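# Place every flower stem-down in the vase

## Task

Get each of the flowers into the vase with its stem pointing downward, without deforming any stem. The flowers must stay in the vase on their own once the robot lets go, so release them and move the grippers away before finishing.

## Robot and tools

Robot: two arms, left_arm and right_arm, each ending in a parallel gripper. Its fingers extend along the gripper's own +z axis and close along its y axis. The reported hand point sits between the finger pads, roughly 1 cm short of the tips.

World frame: shared by both arms, origin on the table surface midway between them. +x points out over the table, +z points up, and left_arm sits on the +y side. The arm names do not match image left or right. Positions are in metres and orientations are quaternions (w, x, y, z). Reported hand positions can be slightly wrong, more so at long reach.

Command row: every motion is one list of 14 numbers covering both arms, each number in [-1, 1]. The first 7 are left_arm: dx, dy, dz, rx, ry, rz, opening. The last 7 are the same for right_arm. Send all 14 even if only one arm should move. dx..rz are an offset expressed in that gripper's own axes, not in the world frame. It is measured from the gripper pose printed in the most recent result that showed it. Before any result in the scene, and for later calls within the same reply, it is measured from where the gripper is when the motion starts. Scale: 1.0 is 0.6 m of translation, or 180 degrees of rotation. rx, ry, rz form a single rotation vector. Opening is absolute, not an offset: +1 is fully open (0.094 m) and -1 is closed. All zeros is not a pause: it pulls the arm back to the base pose. To keep an arm still, send the offset back to where it should be in the first call of a reply and zeros afterward, always with its desired opening.

execute_actions: argument actions is a list of at most one item, or empty. An empty list just reports the state with pictures. {"rows": [...], "steps": n} runs up to 15 control steps of 1/30 s (default 15). Each row applies for one step and the final row repeats if rows run out. Every row is counted from the same base pose, not from the previous row. {"steps": n} without rows is a wait of up to 300 steps, counted from the previous result, so reply time is included. Optional pictures (true/false) adds camera images. A rejected call sends nothing. An action with rows needs at least 8 steps. The final 8 steps are held back and run while you compose your next reply.

move: target is one 14-number row as above, with offsets from the same base pose. The gripper travels in a straight line toward it, the arms finishing together, over 0.5 to 10 s; longer moves are cut off at 10 s. speed is the path's top speed in m/s, 0.002 to 0.5, default 0.25; rotation is capped at twice that in rad/s. The opening is sent when the move begins. Paths ignore obstacles and the other arm. Grippers may lag, drift, or overshoot speed, especially with the arm nearly straight. Faster contact, or a target set deeper past a contact, means harder impact and pressure.

wait: seconds from 0 to 10; the scene runs with nothing new sent.

zoom_image: camera is one of cam_high, cam_low (504x504), cam_left_wrist, cam_right_wrist (616x616). region is [x0, y0, x1, y1] in pixels from the top-left, no larger than 504 by 504.

finished_scene: scene is the number of the current scene.

Controller behaviour: each step, the commanded pose is clipped to within 70 mm and 16 degrees of the measured pose, then reached by damped inverse kinematics, with position taking priority over orientation. Joint friction can leave a gripper up to about 31 mm short, and very small commands may not move it. A distant target may need several actions; check the printed pose and send the remainder. Simulation time keeps running while you think.

Result lines: the state line gives each gripper's position and quaternion. HELD marks steps where the clearance check withheld your row; a "pose unreachable" line names the arm that was altered or blocked. "Hand target" shows the pose the controller is currently driving toward (only when nothing is held back). A move adds a "move:" line with its ending (done, off_target, moving, held, fault), limits (paced = pose clipped; held = steps blocked, after which the arm may lurch fast), and each gripper's distance to its target. grip_measured is finger opening on the command scale; the last Joint positions value is opening in metres. Joint torques are raw drive outputs with offsets and noise. Joint limits (rad): waist -2.618..3.054, shoulder 0..3.142, elbow 0..3.142, wrist pitch -1.571..1.571, wrist yaw -1.571..1.571, wrist roll -2.094..2.094.

Gripping: to hold something, command an opening about 0.03 below grip_measured for a firm hold, smaller gaps for lighter ones. Finger force tops out around 50 to 62 N per pad, less on very thin parts, with a brief spike at first contact. Readings can be off by about 1 mm.

Heat: holding loads warms motors. MOTOR HOT appears at 75 °C; 90 °C stops that arm for 10 s; 100 °C makes the arm go limp and fall. These show as OVER-TEMPERATURE FAULT lines.

Avoid: arms colliding or pressing each other, knocking anything off the table, dropping or slamming objects, bending stems, and pushing hard. Loose objects may occasionally get nudged by an outside disturbance. Cameras come with pinhole or fisheye calibration (K, distortion, world-to-camera transform) that may be slightly off.

Each tool is called after "Call:" in YAML: its name, and indented under it one key for each argument.

## Session

Call:
execute_actions:
  actions: []

Scene clock: 0.00 s of 6000.00 s.
left_arm: end_effector_position=(+0.3145, +0.1521, +0.1908) grip_measured=+1.000 end_effector_quat_wxyz=(+0.726, +0.010, +0.687, +0.023) | right_arm: end_effector_position=(+0.0637, -0.0105, +0.1950) grip_measured=+1.000 end_effector_quat_wxyz=(-0.057, +0.860, -0.504, +0.056)
Joint positions: left_arm=[-0.714  1.628  0.458  1.258 -0.894  0.115  0.094] | right_arm=[ 1.231  1.739  1.758 -1.506  0.138 -0.797  0.094]
Joint velocities: left_arm=[-0.007 -0.002 -0.007  0.022  0.007  0.007  0.   ] | right_arm=[ 0.002 -0.012  0.007  0.066 -0.051 -0.066  0.   ]
Joint torques (N m, as the arm reports them, + toward a larger angle): no reading
Motor temperatures (°C, as the motors report them): left_arm=[24 22 25 22 24 27] | right_arm=[24 23 25 24 23 24]
Hand target (left_arm): +0.314, +0.152, +0.191; +0.726, +0.010, +0.687, +0.023
Hand target (right_arm): +0.064, -0.011, +0.195; -0.057, +0.860, -0.504, +0.056

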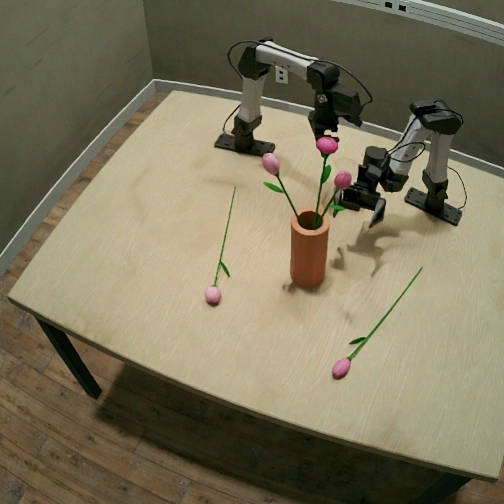

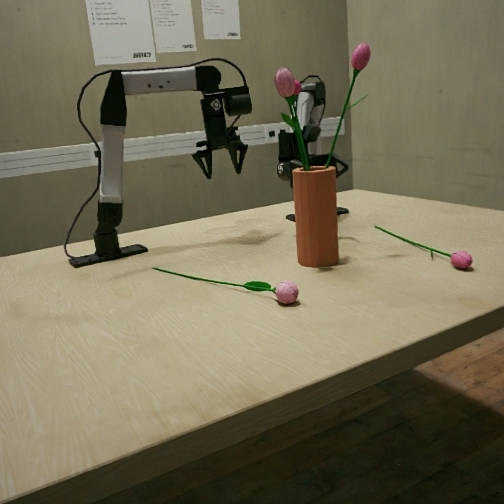

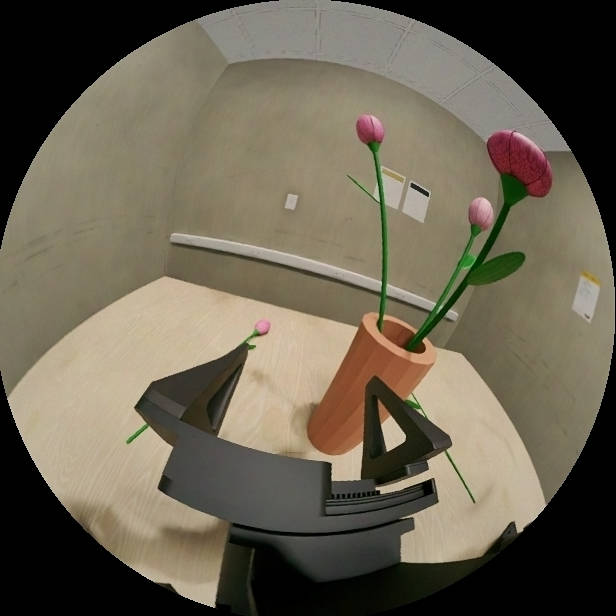

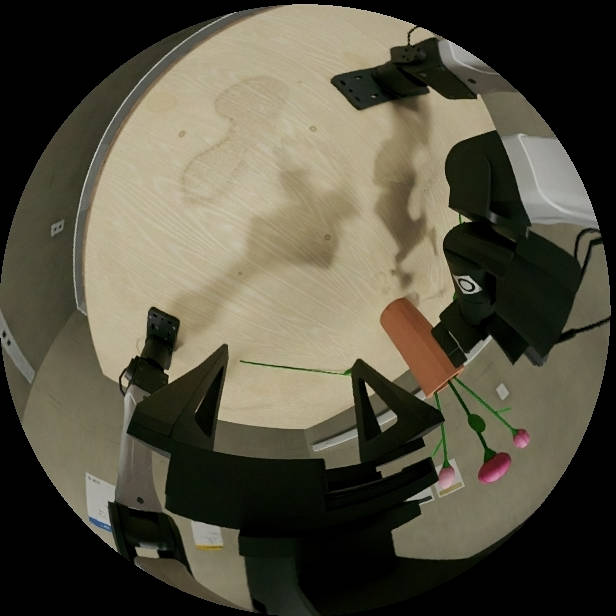

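Call:
zoom_image:
  camera: "cam_high"
  region: [180, 120, 380, 320]

Call:
zoom_image:
  camera: "cam_high"
  region: [300, 240, 460, 400]

Call:
zoom_image:
  camera: "cam_low"
  region: [140, 140, 490, 320]

Region (180, 120, 380, 320) of cam_high's 504x504 image, scaled by 2.520, with more detail than that image has.

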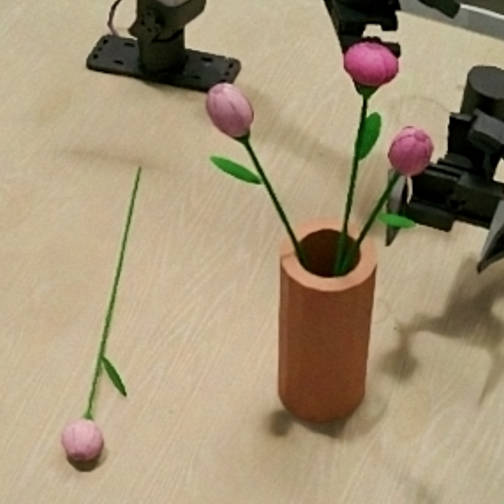

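Region (300, 240, 460, 400) of cam_high's 504x504 image, scaled by 3.150, with more detail than that image has.

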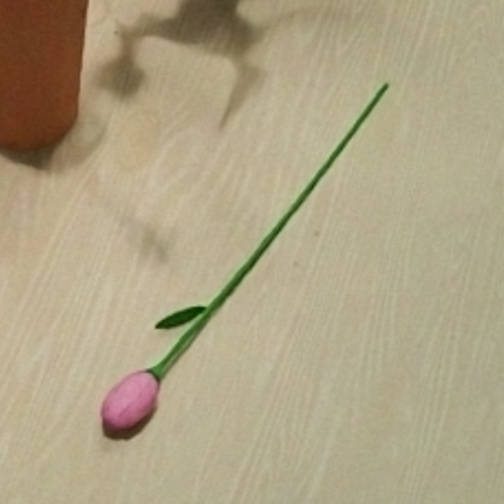

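Region (140, 140, 490, 320) of cam_low's 504x504 image, scaled by 1.440, with more detail than that image has; it fills the top 259 rows of this view, and the rest is white.

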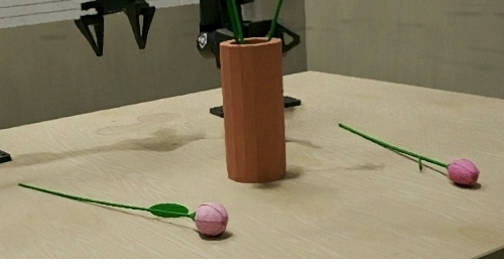

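Call:
move:
  target: [0.135,0.273,0.074,0.1055,0.4,0.051,0,0.465,-0.268,0.238,0.0539,-0.0434,0.573,0]
  speed: 0.35

Scene clock: 6.23 s of 6000.00 s.
left_arm: end_effector_position=(+0.3530, +0.3184, +0.1173) grip_measured=+0.002 end_effector_quat_wxyz=(+0.168, +0.157, +0.973, -0.029) | right_arm: end_effector_position=(+0.3538, -0.1806, +0.0947) grip_measured=+0.002 end_effector_quat_wxyz=(+0.174, -0.143, +0.974, +0.009)
Joint positions: left_arm=[ 0.127  1.671  1.324 -0.893  0.096  0.266  0.047] | right_arm=[ 0.293  1.856  1.452 -0.82   0.054  0.052  0.047]
Joint velocities: left_arm=[-0.027 -0.002  0.002 -0.037 -0.007  0.037 -0.002] | right_arm=[ 0.012  0.017  0.002 -0.022 -0.11  -0.007 -0.   ]
Joint torques (N m, as the arm reports them, + toward a larger angle): left_arm=[ 0.34 -7.01  8.93  0.99  0.12  0.04] | right_arm=[ -0.14 -10.1    9.09   1.39  -0.11   0.13]
Motor temperatures (°C, as the motors report them): left_arm=[24 23 26 23 24 27] | right_arm=[24 25 26 24 23 24]
Hand target (left_arm): +0.357, +0.318, +0.120; +0.168, +0.159, +0.972, -0.033
Hand target (right_arm): +0.362, -0.177, +0.096; +0.182, -0.138, +0.973, +0.016
Off the commanded pose (left_arm): 0.008 m, 0 deg.
Off the commanded pose (right_arm): 0.013 m, 2 deg.
Kept back: nothing.
move: off_target (right_arm)
camera_calibration (this result's frames):
cam_left_wrist: T_world_to_cam=[[-0.0237579, -0.999208, 0.03192, 0.324551], [-0.985675, 0.0287452, 0.166191, 0.366234], [-0.166977, -0.0275144, -0.985577, 0.297271], [0, 0, 0, 1]] pos_world=[0.418336, 0.321946, 0.221759]
cam_right_wrist: T_world_to_cam=[[0.442769, -0.875479, 0.193631, -0.340893], [-0.888638, -0.399685, 0.224888, 0.26118], [-0.119494, -0.271641, -0.954951, 0.198574], [0, 0, 0, 1]] pos_world=[0.40676, -0.140114, 0.1969]

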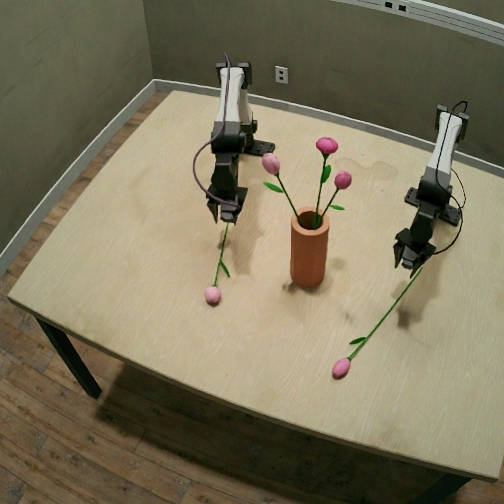

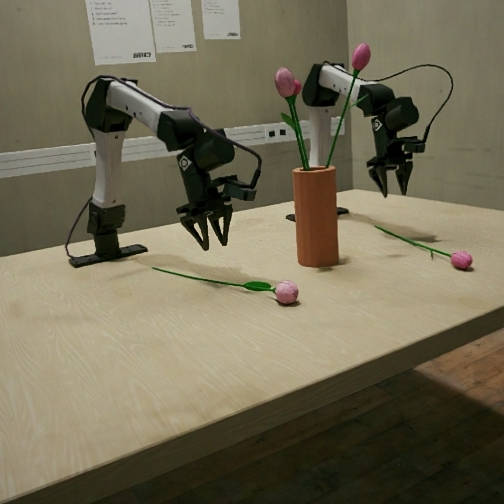

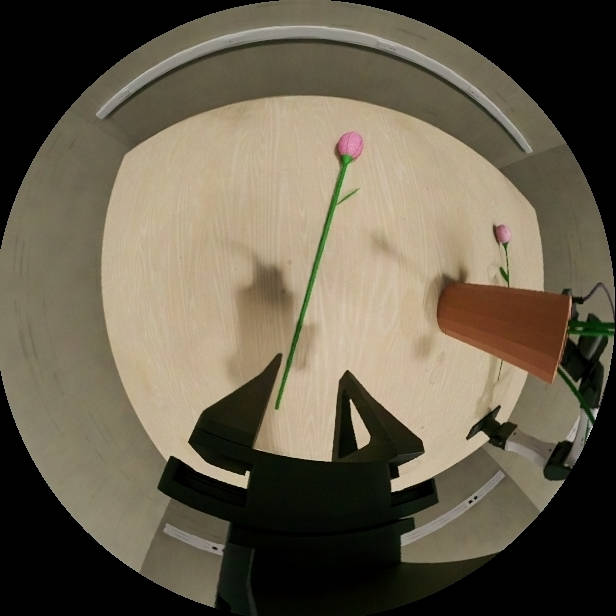

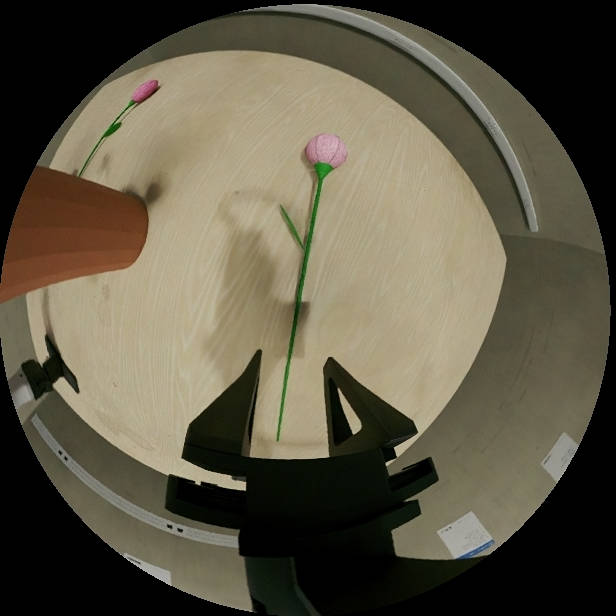

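Call:
move:
  target: [-0.103,0.018,0.173,0,0,-0.011,0,-0.021,-0.02,0.106,-0.01,0,-0.014,0]

Scene clock: 8.00 s of 6000.00 s.
left_arm: end_effector_position=(+0.4369, +0.3004, +0.0382) grip_measured=+0.002 end_effector_quat_wxyz=(+0.157, +0.141, +0.977, -0.036) | right_arm: end_effector_position=(+0.3840, -0.1859, +0.0399) grip_measured=+0.002 end_effector_quat_wxyz=(+0.167, -0.166, +0.972, +0.015)
Joint positions: left_arm=[ 0.094  2.069  1.532 -0.724  0.094  0.201  0.047] | right_arm=[ 0.245  2.015  1.452 -0.671  0.015 -0.036  0.047]
Joint velocities: left_arm=[-0.007  0.002 -0.017  0.022  0.066 -0.037 -0.001] | right_arm=[ 0.007  0.002 -0.007 -0.066  0.037  0.007 -0.001]
Joint torques (N m, as the arm reports them, + toward a larger angle): left_arm=[ -0.43 -11.17   8.64   1.11  -0.06  -0.07] | right_arm=[ -0.53 -12.16   7.7    1.38  -0.15  -0.03]
Motor temperatures (°C, as the motors report them): left_arm=[24 23 26 23 24 27] | right_arm=[24 25 26 24 23 24]
Hand target (left_arm): +0.446, +0.298, +0.043; +0.168, +0.140, +0.975, -0.031
Hand target (right_arm): +0.389, -0.185, +0.039; +0.172, -0.168, +0.970, +0.020
Off the commanded pose (left_arm): 0.008 m, 1 deg.
Off the commanded pose (right_arm): 0.006 m, 1 deg.
Kept back: nothing.
move: done
camera_calibration (this result's frames):
cam_left_wrist: T_world_to_cam=[[0.0069008, -0.99878, 0.0488931, 0.296964], [-0.981152, 0.00267949, 0.193217, 0.467374], [-0.193112, -0.0493049, -0.979937, 0.25054], [0, 0, 0, 1]] pos_world=[0.504898, 0.307702, 0.14069]
cam_right_wrist: T_world_to_cam=[[0.486467, -0.853823, 0.185301, -0.360719], [-0.865341, -0.441588, 0.237032, 0.280997], [-0.120556, -0.275657, -0.953666, 0.148021], [0, 0, 0, 1]] pos_world=[0.436482, -0.143102, 0.141399]

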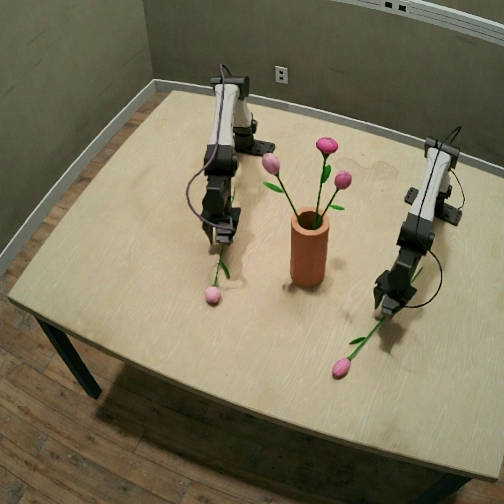

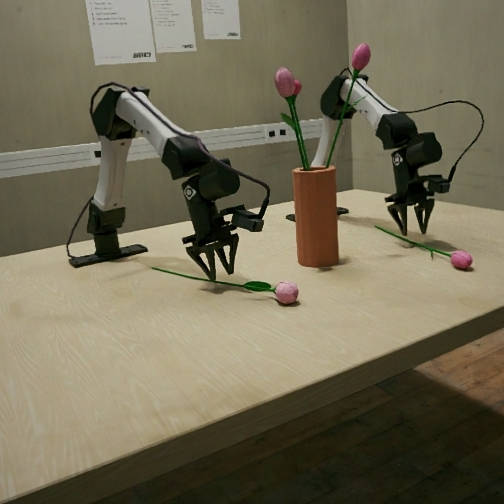

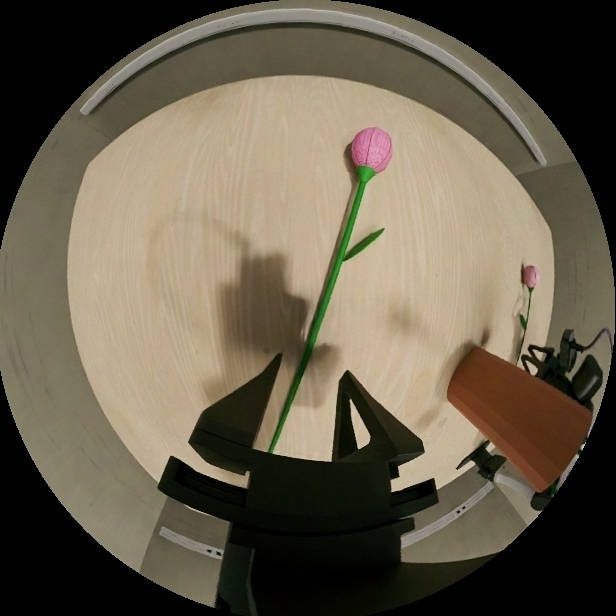

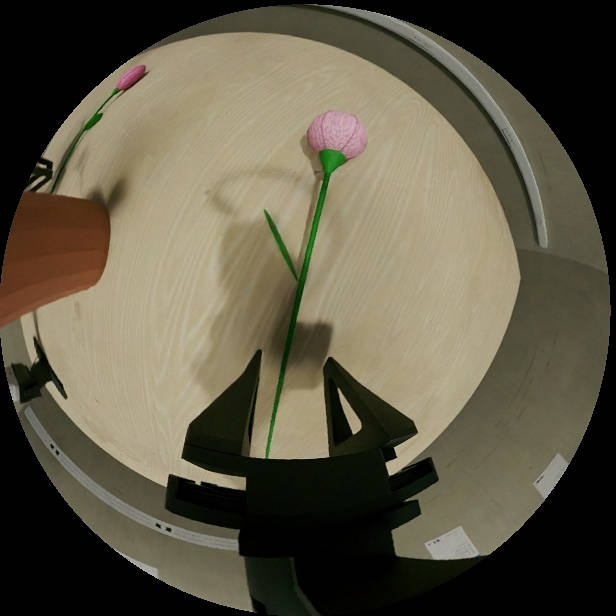

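Call:
move:
  target: [0,0.004,0.034,0,0,0.014,-0.3,0,0.003,0.034,0,0,0.01,-0.3]
  speed: 0.08

Call:
zoom_image:
  camera: "cam_low"
  region: [170, 220, 310, 320]

Call:
zoom_image:
  camera: "cam_low"
  region: [360, 190, 480, 280]

Scene clock: 9.40 s of 6000.00 s.
left_arm: end_effector_position=(+0.4437, +0.3000, +0.0253) grip_measured=-0.298 end_effector_quat_wxyz=(+0.160, +0.159, +0.974, -0.033) | right_arm: end_effector_position=(+0.3908, -0.1837, +0.0291) grip_measured=-0.298 end_effector_quat_wxyz=(+0.171, -0.153, +0.973, +0.018)
Joint positions: left_arm=[ 0.094  2.105  1.532 -0.682  0.094  0.238  0.033] | right_arm=[ 0.245  2.047  1.452 -0.629  0.015 -0.011  0.033]
Joint velocities: left_arm=[-0.012  0.007 -0.002 -0.037  0.051  0.037  0.   ] | right_arm=[ 0.012  0.002  0.007  0.051 -0.095 -0.081 -0.001]
Joint torques (N m, as the arm reports them, + toward a larger angle): left_arm=[  0.04 -11.15   6.4    1.11   0.04   0.03] | right_arm=[  0.48 -11.72   6.26   1.42  -0.02   0.09]
Motor temperatures (°C, as the motors report them): left_arm=[24 24 26 23 24 27] | right_arm=[24 26 27 24 23 24]
Hand target (left_arm): +0.444, +0.300, +0.019; +0.157, +0.162, +0.974, -0.033
Hand target (right_arm): +0.390, -0.183, +0.021; +0.167, -0.151, +0.974, +0.017
Off the commanded pose (left_arm): 0.007 m, 1 deg.
Off the commanded pose (right_arm): 0.009 m, 1 deg.
Kept back: nothing.
move: done
camera_calibration (this result's frames):
cam_left_wrist: T_world_to_cam=[[-0.0284512, -0.99888, 0.0378106, 0.313121], [-0.982449, 0.0349192, 0.183235, 0.467725], [-0.18435, -0.0319337, -0.982342, 0.230245], [0, 0, 0, 1]] pos_world=[0.510871, 0.303791, 0.128637]
cam_right_wrist: T_world_to_cam=[[0.464616, -0.867304, 0.178648, -0.353899], [-0.877275, -0.423376, 0.226145, 0.298737], [-0.120502, -0.261794, -0.957571, 0.141856], [0, 0, 0, 1]] pos_world=[0.443596, -0.143323, 0.131503]

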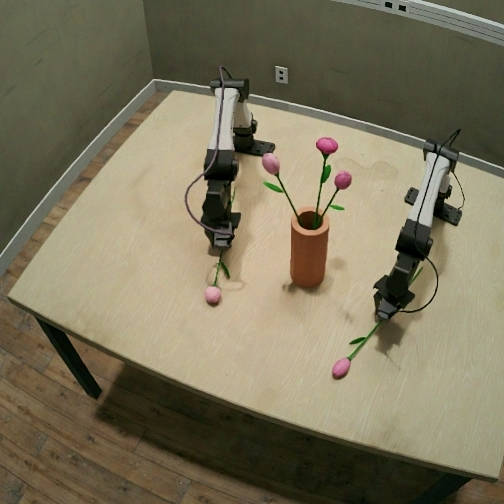

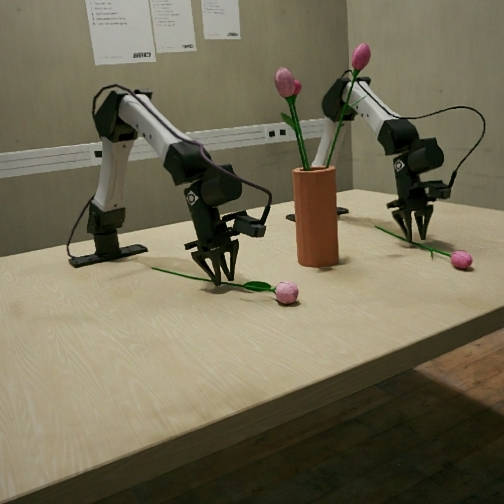

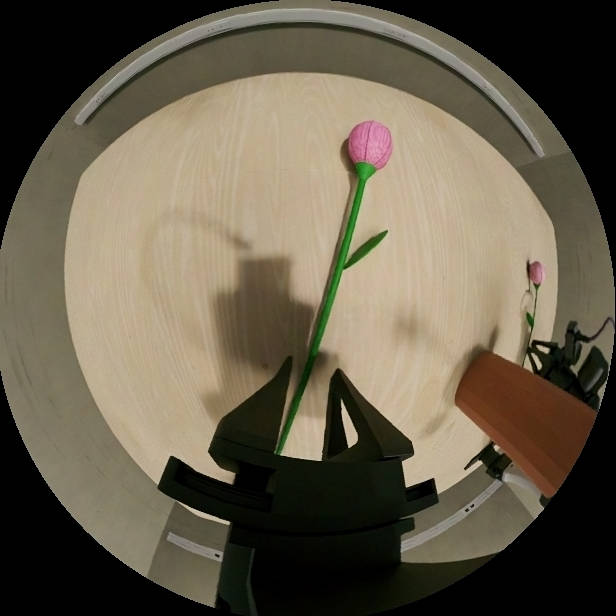

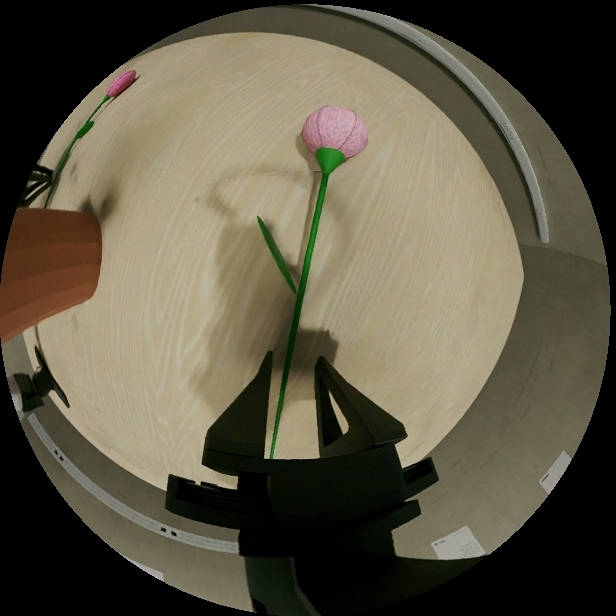

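Region (170, 220, 310, 320) of cam_low's 504x504 image, scaled by 3.600, with more detail than that image has; it fills the top 360 rows of this view, and the rest is white.

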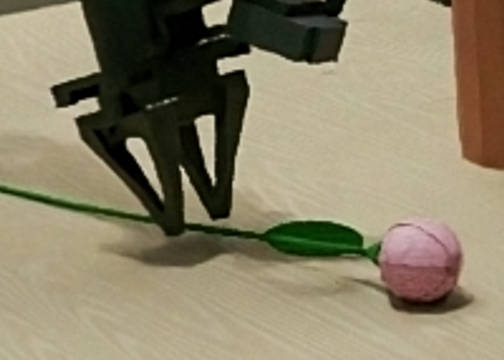

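Region (360, 190, 480, 280) of cam_low's 504x504 image, scaled by 4.200, with more detail than that image has; it fills the top 378 rows of this view, and the rest is white.

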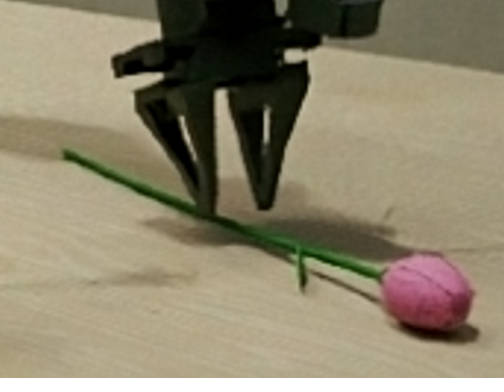

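Call:
move:
  target: [0.012,0.004,0.037,0,0,0,-0.5,0.01,0.008,0.031,0,0,0,-0.5]
  speed: 0.05

Call:
zoom_image:
  camera: "cam_low"
  region: [170, 220, 310, 320]

Call:
zoom_image:
  camera: "cam_low"
  region: [360, 190, 480, 280]

Scene clock: 10.60 s of 6000.00 s.
left_arm: end_effector_position=(+0.4526, +0.2994, +0.0168) grip_measured=-0.498 end_effector_quat_wxyz=(+0.175, +0.160, +0.971, -0.032) | right_arm: end_effector_position=(+0.3954, -0.1822, +0.0226) grip_measured=-0.498 end_effector_quat_wxyz=(+0.182, -0.152, +0.971, +0.020)
Joint positions: left_arm=[ 0.094  2.126  1.518 -0.617  0.094  0.239  0.024] | right_arm=[ 0.245  2.058  1.433 -0.577  0.015 -0.009  0.024]
Joint velocities: left_arm=[-0.002  0.017  0.007  0.022  0.022 -0.022 -0.001] | right_arm=[-0.017  0.002 -0.002  0.007  0.007 -0.066  0.   ]
Joint torques (N m, as the arm reports them, + toward a larger angle): left_arm=[  0.25 -11.1    4.76   1.15   0.05  -0.01] | right_arm=[  1.18 -11.88   5.29   1.42   0.01   0.11]
Motor temperatures (°C, as the motors report them): left_arm=[24 24 26 23 24 27] | right_arm=[24 26 27 25 23 24]
Hand target (left_arm): +0.445, +0.302, +0.002; +0.160, +0.159, +0.974, -0.033
Hand target (right_arm): +0.390, -0.180, +0.010; +0.171, -0.153, +0.973, +0.018
Off the commanded pose (left_arm): 0.017 m, 2 deg.
Off the commanded pose (right_arm): 0.014 m, 1 deg.
Kept back: nothing.
move: off_target (left_arm, right_arm)
camera_calibration (this result's frames):
cam_left_wrist: T_world_to_cam=[[-0.0306975, -0.998779, 0.0387013, 0.314043], [-0.987552, 0.0362829, 0.153053, 0.480393], [-0.15427, -0.0335212, -0.98746, 0.210378], [0, 0, 0, 1]] pos_world=[0.516508, 0.303282, 0.122061]
cam_right_wrist: T_world_to_cam=[[0.459356, -0.869422, 0.181925, -0.351992], [-0.882466, -0.423349, 0.205011, 0.307429], [-0.101223, -0.254716, -0.961704, 0.130261], [0, 0, 0, 1]] pos_world=[0.446171, -0.1427, 0.126283]

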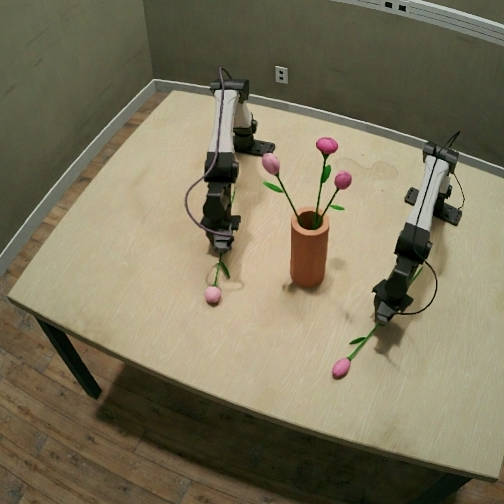

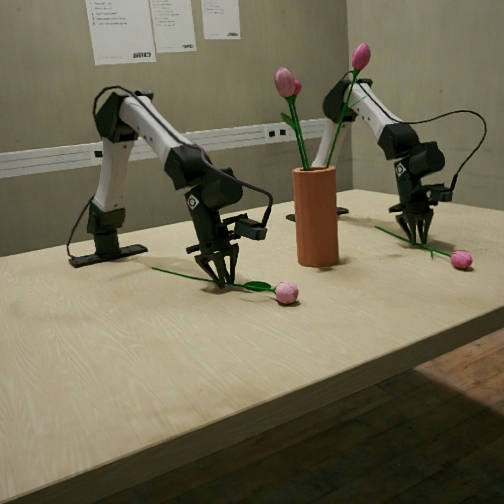

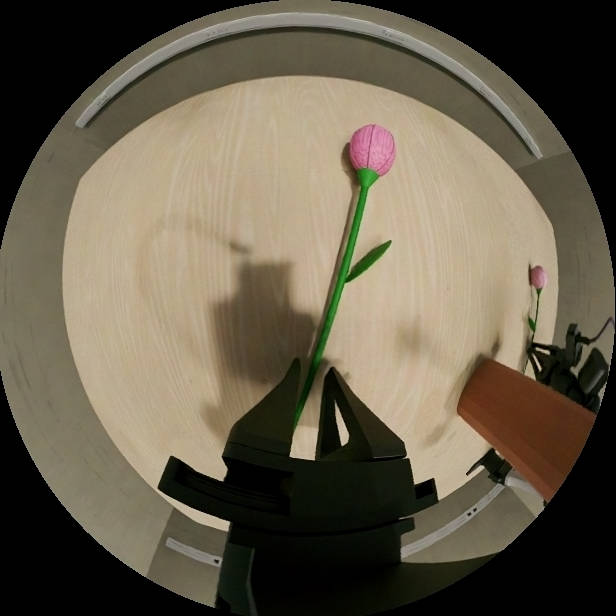

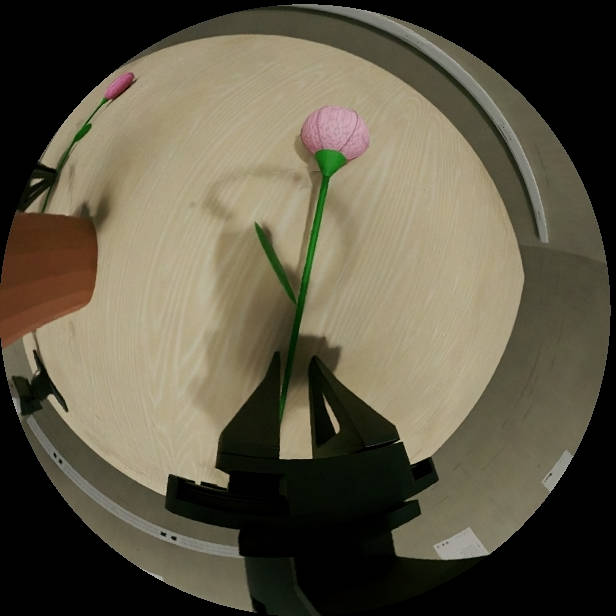

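Region (170, 220, 310, 320) of cam_low's 504x504 image, scaled by 3.600, with more detail than that image has; it fills the top 360 rows of this view, and the rest is white.

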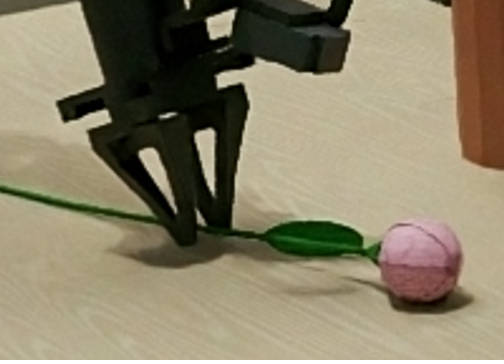

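Region (360, 190, 480, 280) of cam_low's 504x504 image, scaled by 4.200, with more detail than that image has; it fills the top 378 rows of this view, and the rest is white.

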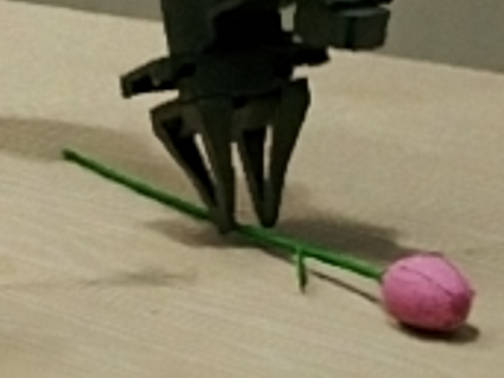

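Call:
move:
  target: [0.016,0,0.026,0,0.012,0,-0.5,0.013,0.008,0.019,0,0.010,0,-0.5]
  speed: 0.05

Call:
zoom_image:
  camera: "cam_low"
  region: [170, 220, 310, 320]

Call:
zoom_image:
  camera: "cam_low"
  region: [360, 190, 480, 280]

Scene clock: 11.67 s of 6000.00 s.
left_arm: end_effector_position=(+0.4526, +0.2994, +0.0119) grip_measured=-0.498 end_effector_quat_wxyz=(+0.172, +0.160, +0.972, -0.032) | right_arm: end_effector_position=(+0.3958, -0.1821, +0.0227) grip_measured=-0.498 end_effector_quat_wxyz=(+0.183, -0.151, +0.971, +0.020)
Joint positions: left_arm=[ 0.094  2.137  1.518 -0.612  0.094  0.239  0.024] | right_arm=[ 0.245  2.058  1.433 -0.576  0.015 -0.007  0.024]
Joint velocities: left_arm=[-0.012  0.012  0.002 -0.037 -0.066 -0.007  0.   ] | right_arm=[ 0.002  0.002 -0.012 -0.022 -0.007  0.007  0.   ]
Joint torques (N m, as the arm reports them, + toward a larger angle): left_arm=[ -0.12 -10.16   6.71   1.07  -0.05  -0.01] | right_arm=[  1.29 -10.78   6.73   1.3    0.     0.11]
Motor temperatures (°C, as the motors report them): left_arm=[24 24 27 23 24 27] | right_arm=[24 27 27 25 23 24]
Hand target (left_arm): +0.449, +0.300, -0.001; +0.157, +0.161, +0.974, -0.028
Hand target (right_arm): +0.391, -0.179, +0.009; +0.167, -0.153, +0.974, +0.017
Off the commanded pose (left_arm): 0.014 m, 2 deg.
Off the commanded pose (right_arm): 0.015 m, 2 deg.
Kept back: nothing.
move: off_target (left_arm, right_arm)
camera_calibration (this result's frames):
cam_left_wrist: T_world_to_cam=[[-0.0304479, -0.998797, 0.0384409, 0.314125], [-0.986541, 0.0362113, 0.159454, 0.48063], [-0.160654, -0.0330685, -0.986457, 0.208353], [0, 0, 0, 1]] pos_world=[0.517198, 0.303233, 0.116818]
cam_right_wrist: T_world_to_cam=[[0.457273, -0.870629, 0.181402, -0.351462], [-0.883621, -0.421721, 0.203385, 0.308531], [-0.100572, -0.253293, -0.962148, 0.130463], [0, 0, 0, 1]] pos_world=[0.44646, -0.142834, 0.12653]

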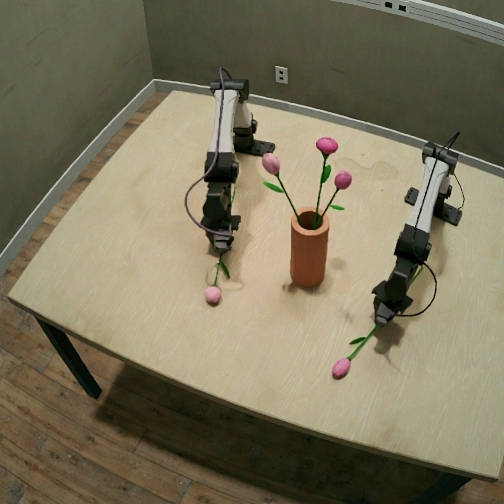

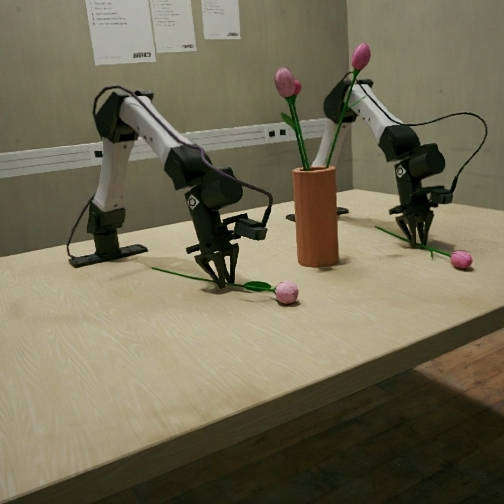

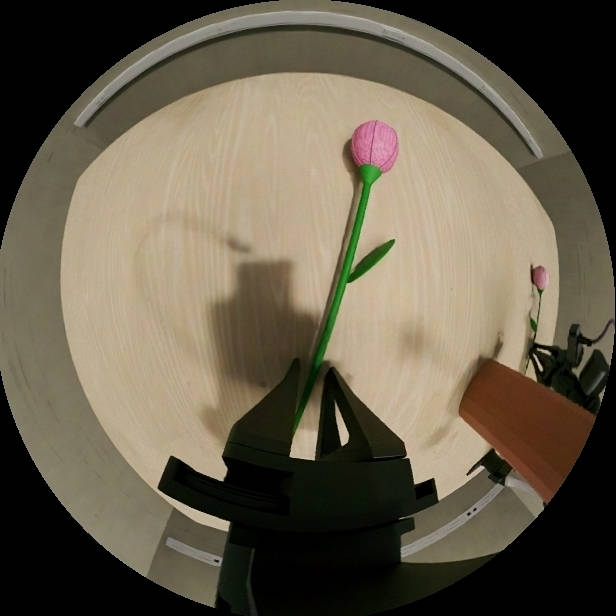

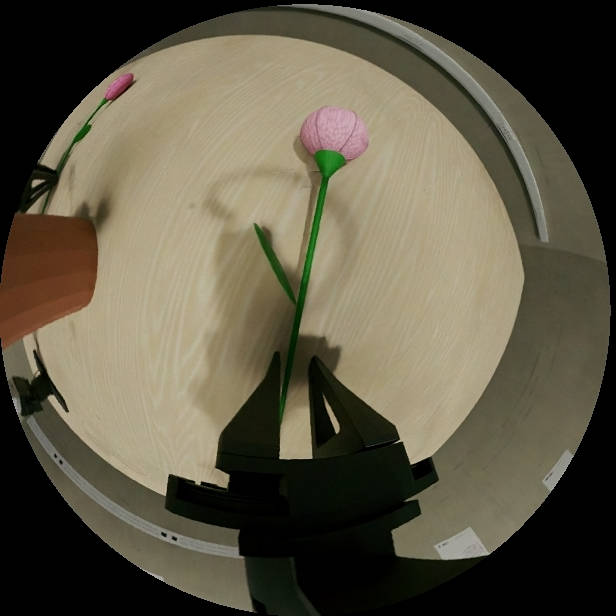

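Region (170, 220, 310, 320) of cam_low's 504x504 image, scaled by 3.600, with more detail than that image has; it fills the top 360 rows of this view, and the rest is white.

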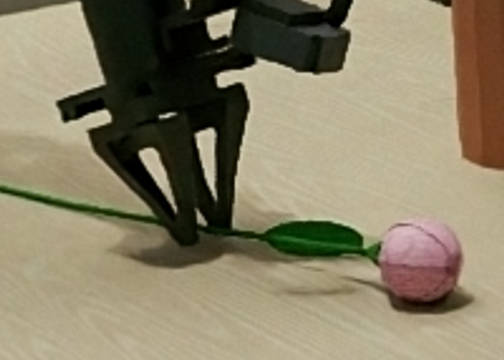

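Region (360, 190, 480, 280) of cam_low's 504x504 image, scaled by 4.200, with more detail than that image has; it fills the top 378 rows of this view, and the rest is white.

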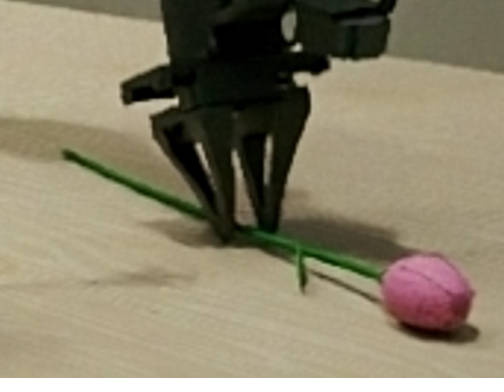

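Call:
move:
  target: [0.016,0,0.029,0,0.013,0,-0.5,0.015,0.008,0.027,0,0.012,0,-0.5]
  speed: 0.05

Call:
zoom_image:
  camera: "cam_low"
  region: [170, 220, 310, 320]

Call:
zoom_image:
  camera: "cam_low"
  region: [360, 190, 480, 280]

Scene clock: 12.67 s of 6000.00 s.
left_arm: end_effector_position=(+0.4524, +0.2994, +0.0114) grip_measured=-0.498 end_effector_quat_wxyz=(+0.172, +0.160, +0.972, -0.032) | right_arm: end_effector_position=(+0.3952, -0.1823, +0.0192) grip_measured=-0.498 end_effector_quat_wxyz=(+0.179, -0.150, +0.972, +0.020)
Joint positions: left_arm=[ 0.094  2.138  1.518 -0.612  0.094  0.239  0.024] | right_arm=[ 0.245  2.066  1.433 -0.575  0.015 -0.004  0.024]
Joint velocities: left_arm=[ 0.007 -0.002 -0.007  0.022 -0.022 -0.066  0.001] | right_arm=[ 0.002  0.002 -0.012 -0.007  0.007  0.095  0.   ]
Joint torques (N m, as the arm reports them, + toward a larger angle): left_arm=[-0.18 -8.79  6.92  1.09 -0.05 -0.02] | right_arm=[  1.09 -10.26   7.     1.34   0.01   0.11]
Motor temperatures (°C, as the motors report them): left_arm=[24 25 27 23 24 27] | right_arm=[24 27 27 25 23 24]
Hand target (left_arm): +0.449, +0.300, -0.007; +0.152, +0.161, +0.975, -0.028
Hand target (right_arm): +0.391, -0.179, +0.004; +0.164, -0.151, +0.975, +0.017
Off the commanded pose (left_arm): 0.019 m, 2 deg.
Off the commanded pose (right_arm): 0.016 m, 2 deg.
Kept back: nothing.
move: off_target (left_arm, right_arm)
camera_calibration (this result's frames):
cam_left_wrist: T_world_to_cam=[[-0.0304041, -0.9988, 0.0383948, 0.314132], [-0.986358, 0.0361983, 0.160583, 0.480506], [-0.16178, -0.0329886, -0.986275, 0.208302], [0, 0, 0, 1]] pos_world=[0.517202, 0.303233, 0.11622]
cam_right_wrist: T_world_to_cam=[[0.456393, -0.871542, 0.17922, -0.350504], [-0.883188, -0.419259, 0.210238, 0.308842], [-0.108092, -0.254237, -0.961083, 0.129773], [0, 0, 0, 1]] pos_world=[0.44676, -0.143001, 0.12261]

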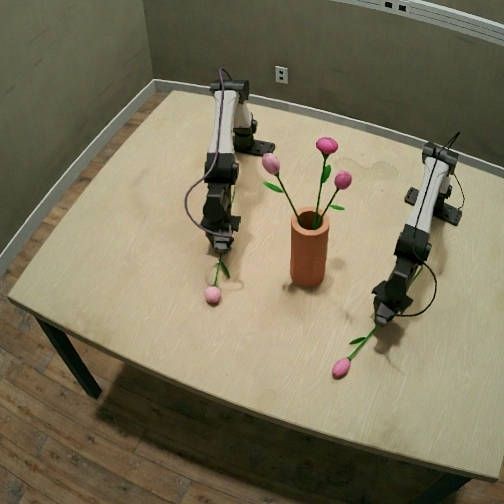

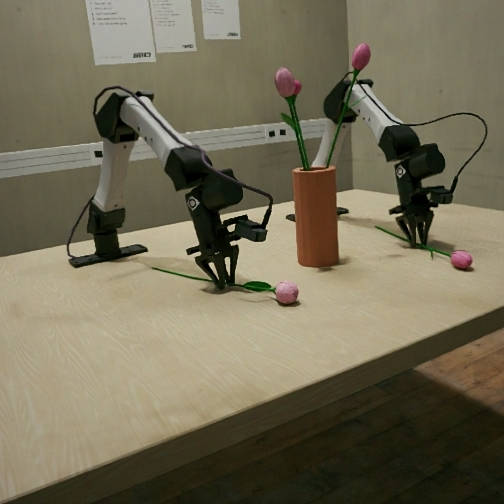

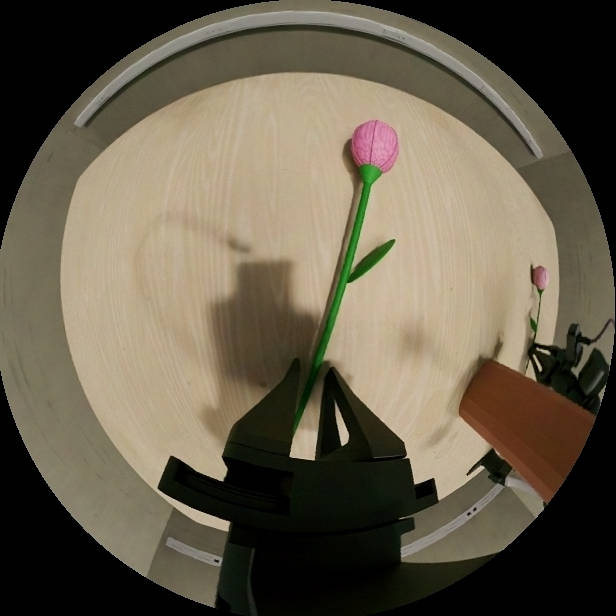

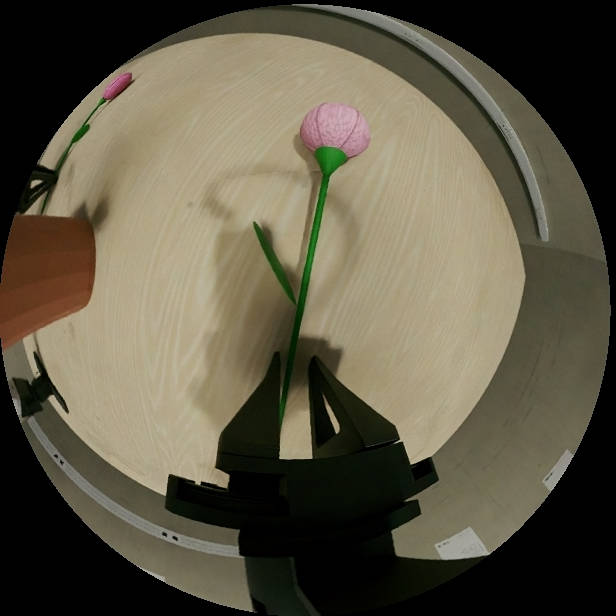

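Region (170, 220, 310, 320) of cam_low's 504x504 image, scaled by 3.600, with more detail than that image has; it fills the top 360 rows of this view, and the rest is white.

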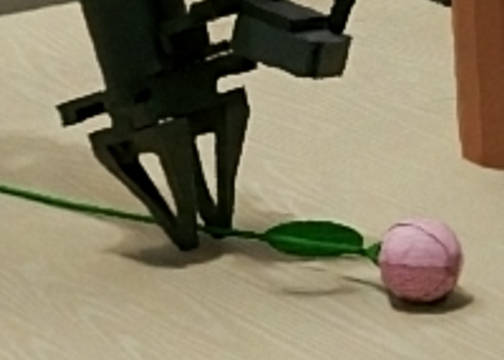

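Region (360, 190, 480, 280) of cam_low's 504x504 image, scaled by 4.200, with more detail than that image has; it fills the top 378 rows of this view, and the rest is white.

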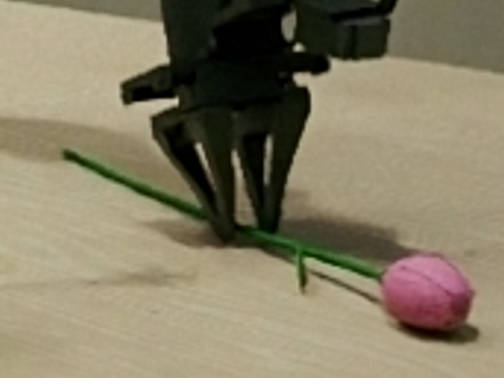

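Call:
move:
  target: [0,0,0,0,0,0,-0.93,0,0,0,0,0,0,-0.95]

Scene clock: 13.60 s of 6000.00 s.
left_arm: end_effector_position=(+0.4538, +0.3006, +0.0119) grip_measured=-0.913 end_effector_quat_wxyz=(+0.174, +0.159, +0.971, -0.029) | right_arm: end_effector_position=(+0.3949, -0.1798, +0.0193) grip_measured=-0.936 end_effector_quat_wxyz=(+0.179, -0.151, +0.972, +0.024)
Joint positions: left_arm=[ 0.096  2.138  1.518 -0.608  0.089  0.239  0.004] | right_arm=[ 0.247  2.066  1.433 -0.573  0.006 -0.003  0.003]
Joint velocities: left_arm=[ 0.002  0.002 -0.017 -0.022 -0.051 -0.007  0.   ] | right_arm=[ 0.002 -0.007 -0.002 -0.022  0.066 -0.051 -0.001]
Joint torques (N m, as the arm reports them, + toward a larger angle): left_arm=[ -0.09 -12.49   6.63   1.06   0.07  -0.03] | right_arm=[ -0.1  -13.38   7.09   1.3    0.07   0.03]
Motor temperatures (°C, as the motors report them): left_arm=[24 25 27 23 24 27] | right_arm=[24 27 27 25 23 24]
Hand target (left_arm): +0.452, +0.299, +0.011; +0.171, +0.160, +0.972, -0.032
Hand target (right_arm): +0.395, -0.182, +0.019; +0.179, -0.150, +0.972, +0.020
Off the commanded pose (left_arm): 0.002 m, 0 deg.
Off the commanded pose (right_arm): 0.003 m, 1 deg.
Kept back: nothing.
move: done
camera_calibration (this result's frames):
cam_left_wrist: T_world_to_cam=[[-0.0279359, -0.999021, 0.0343062, 0.314387], [-0.98734, 0.0329375, 0.155163, 0.483168], [-0.156141, -0.0295372, -0.987293, 0.205478], [0, 0, 0, 1]] pos_world=[0.517917, 0.304234, 0.117112]
cam_right_wrist: T_world_to_cam=[[0.460717, -0.870893, 0.171132, -0.349658], [-0.880994, -0.425347, 0.207195, 0.307671], [-0.107654, -0.246224, -0.963216, 0.131824], [0, 0, 0, 1]] pos_world=[0.446341, -0.141189, 0.123065]

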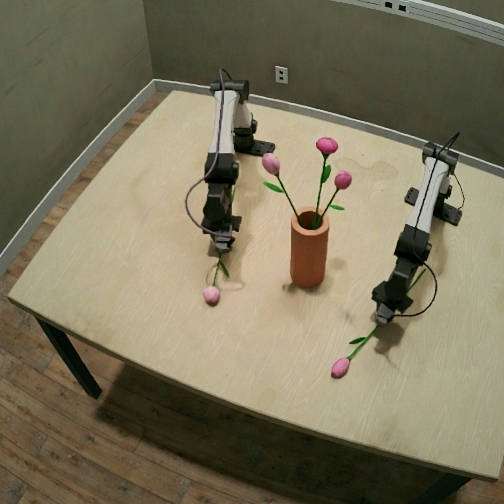

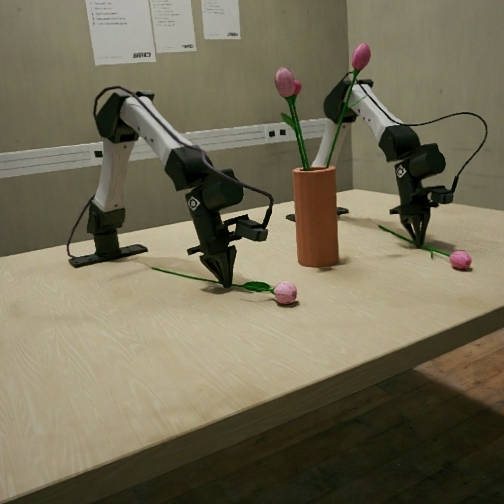

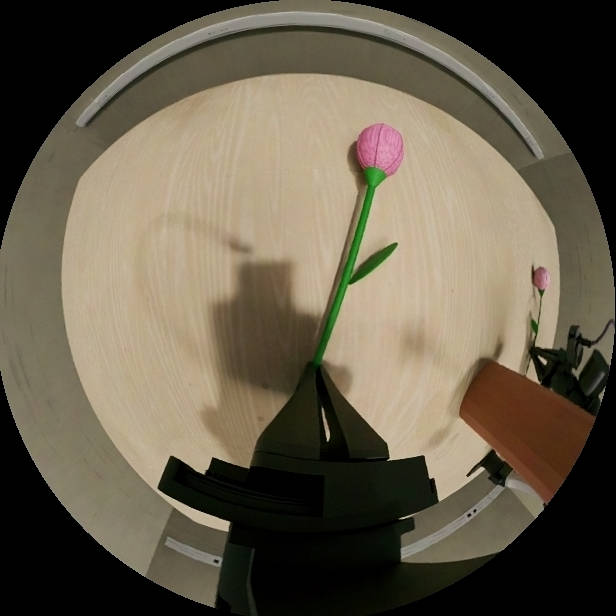

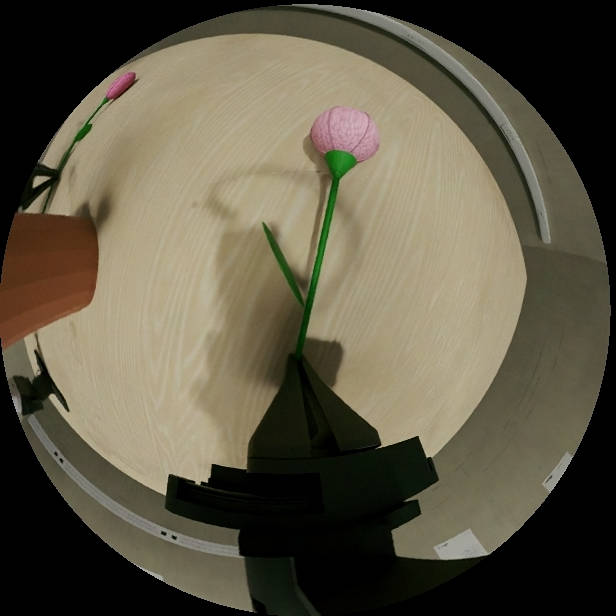

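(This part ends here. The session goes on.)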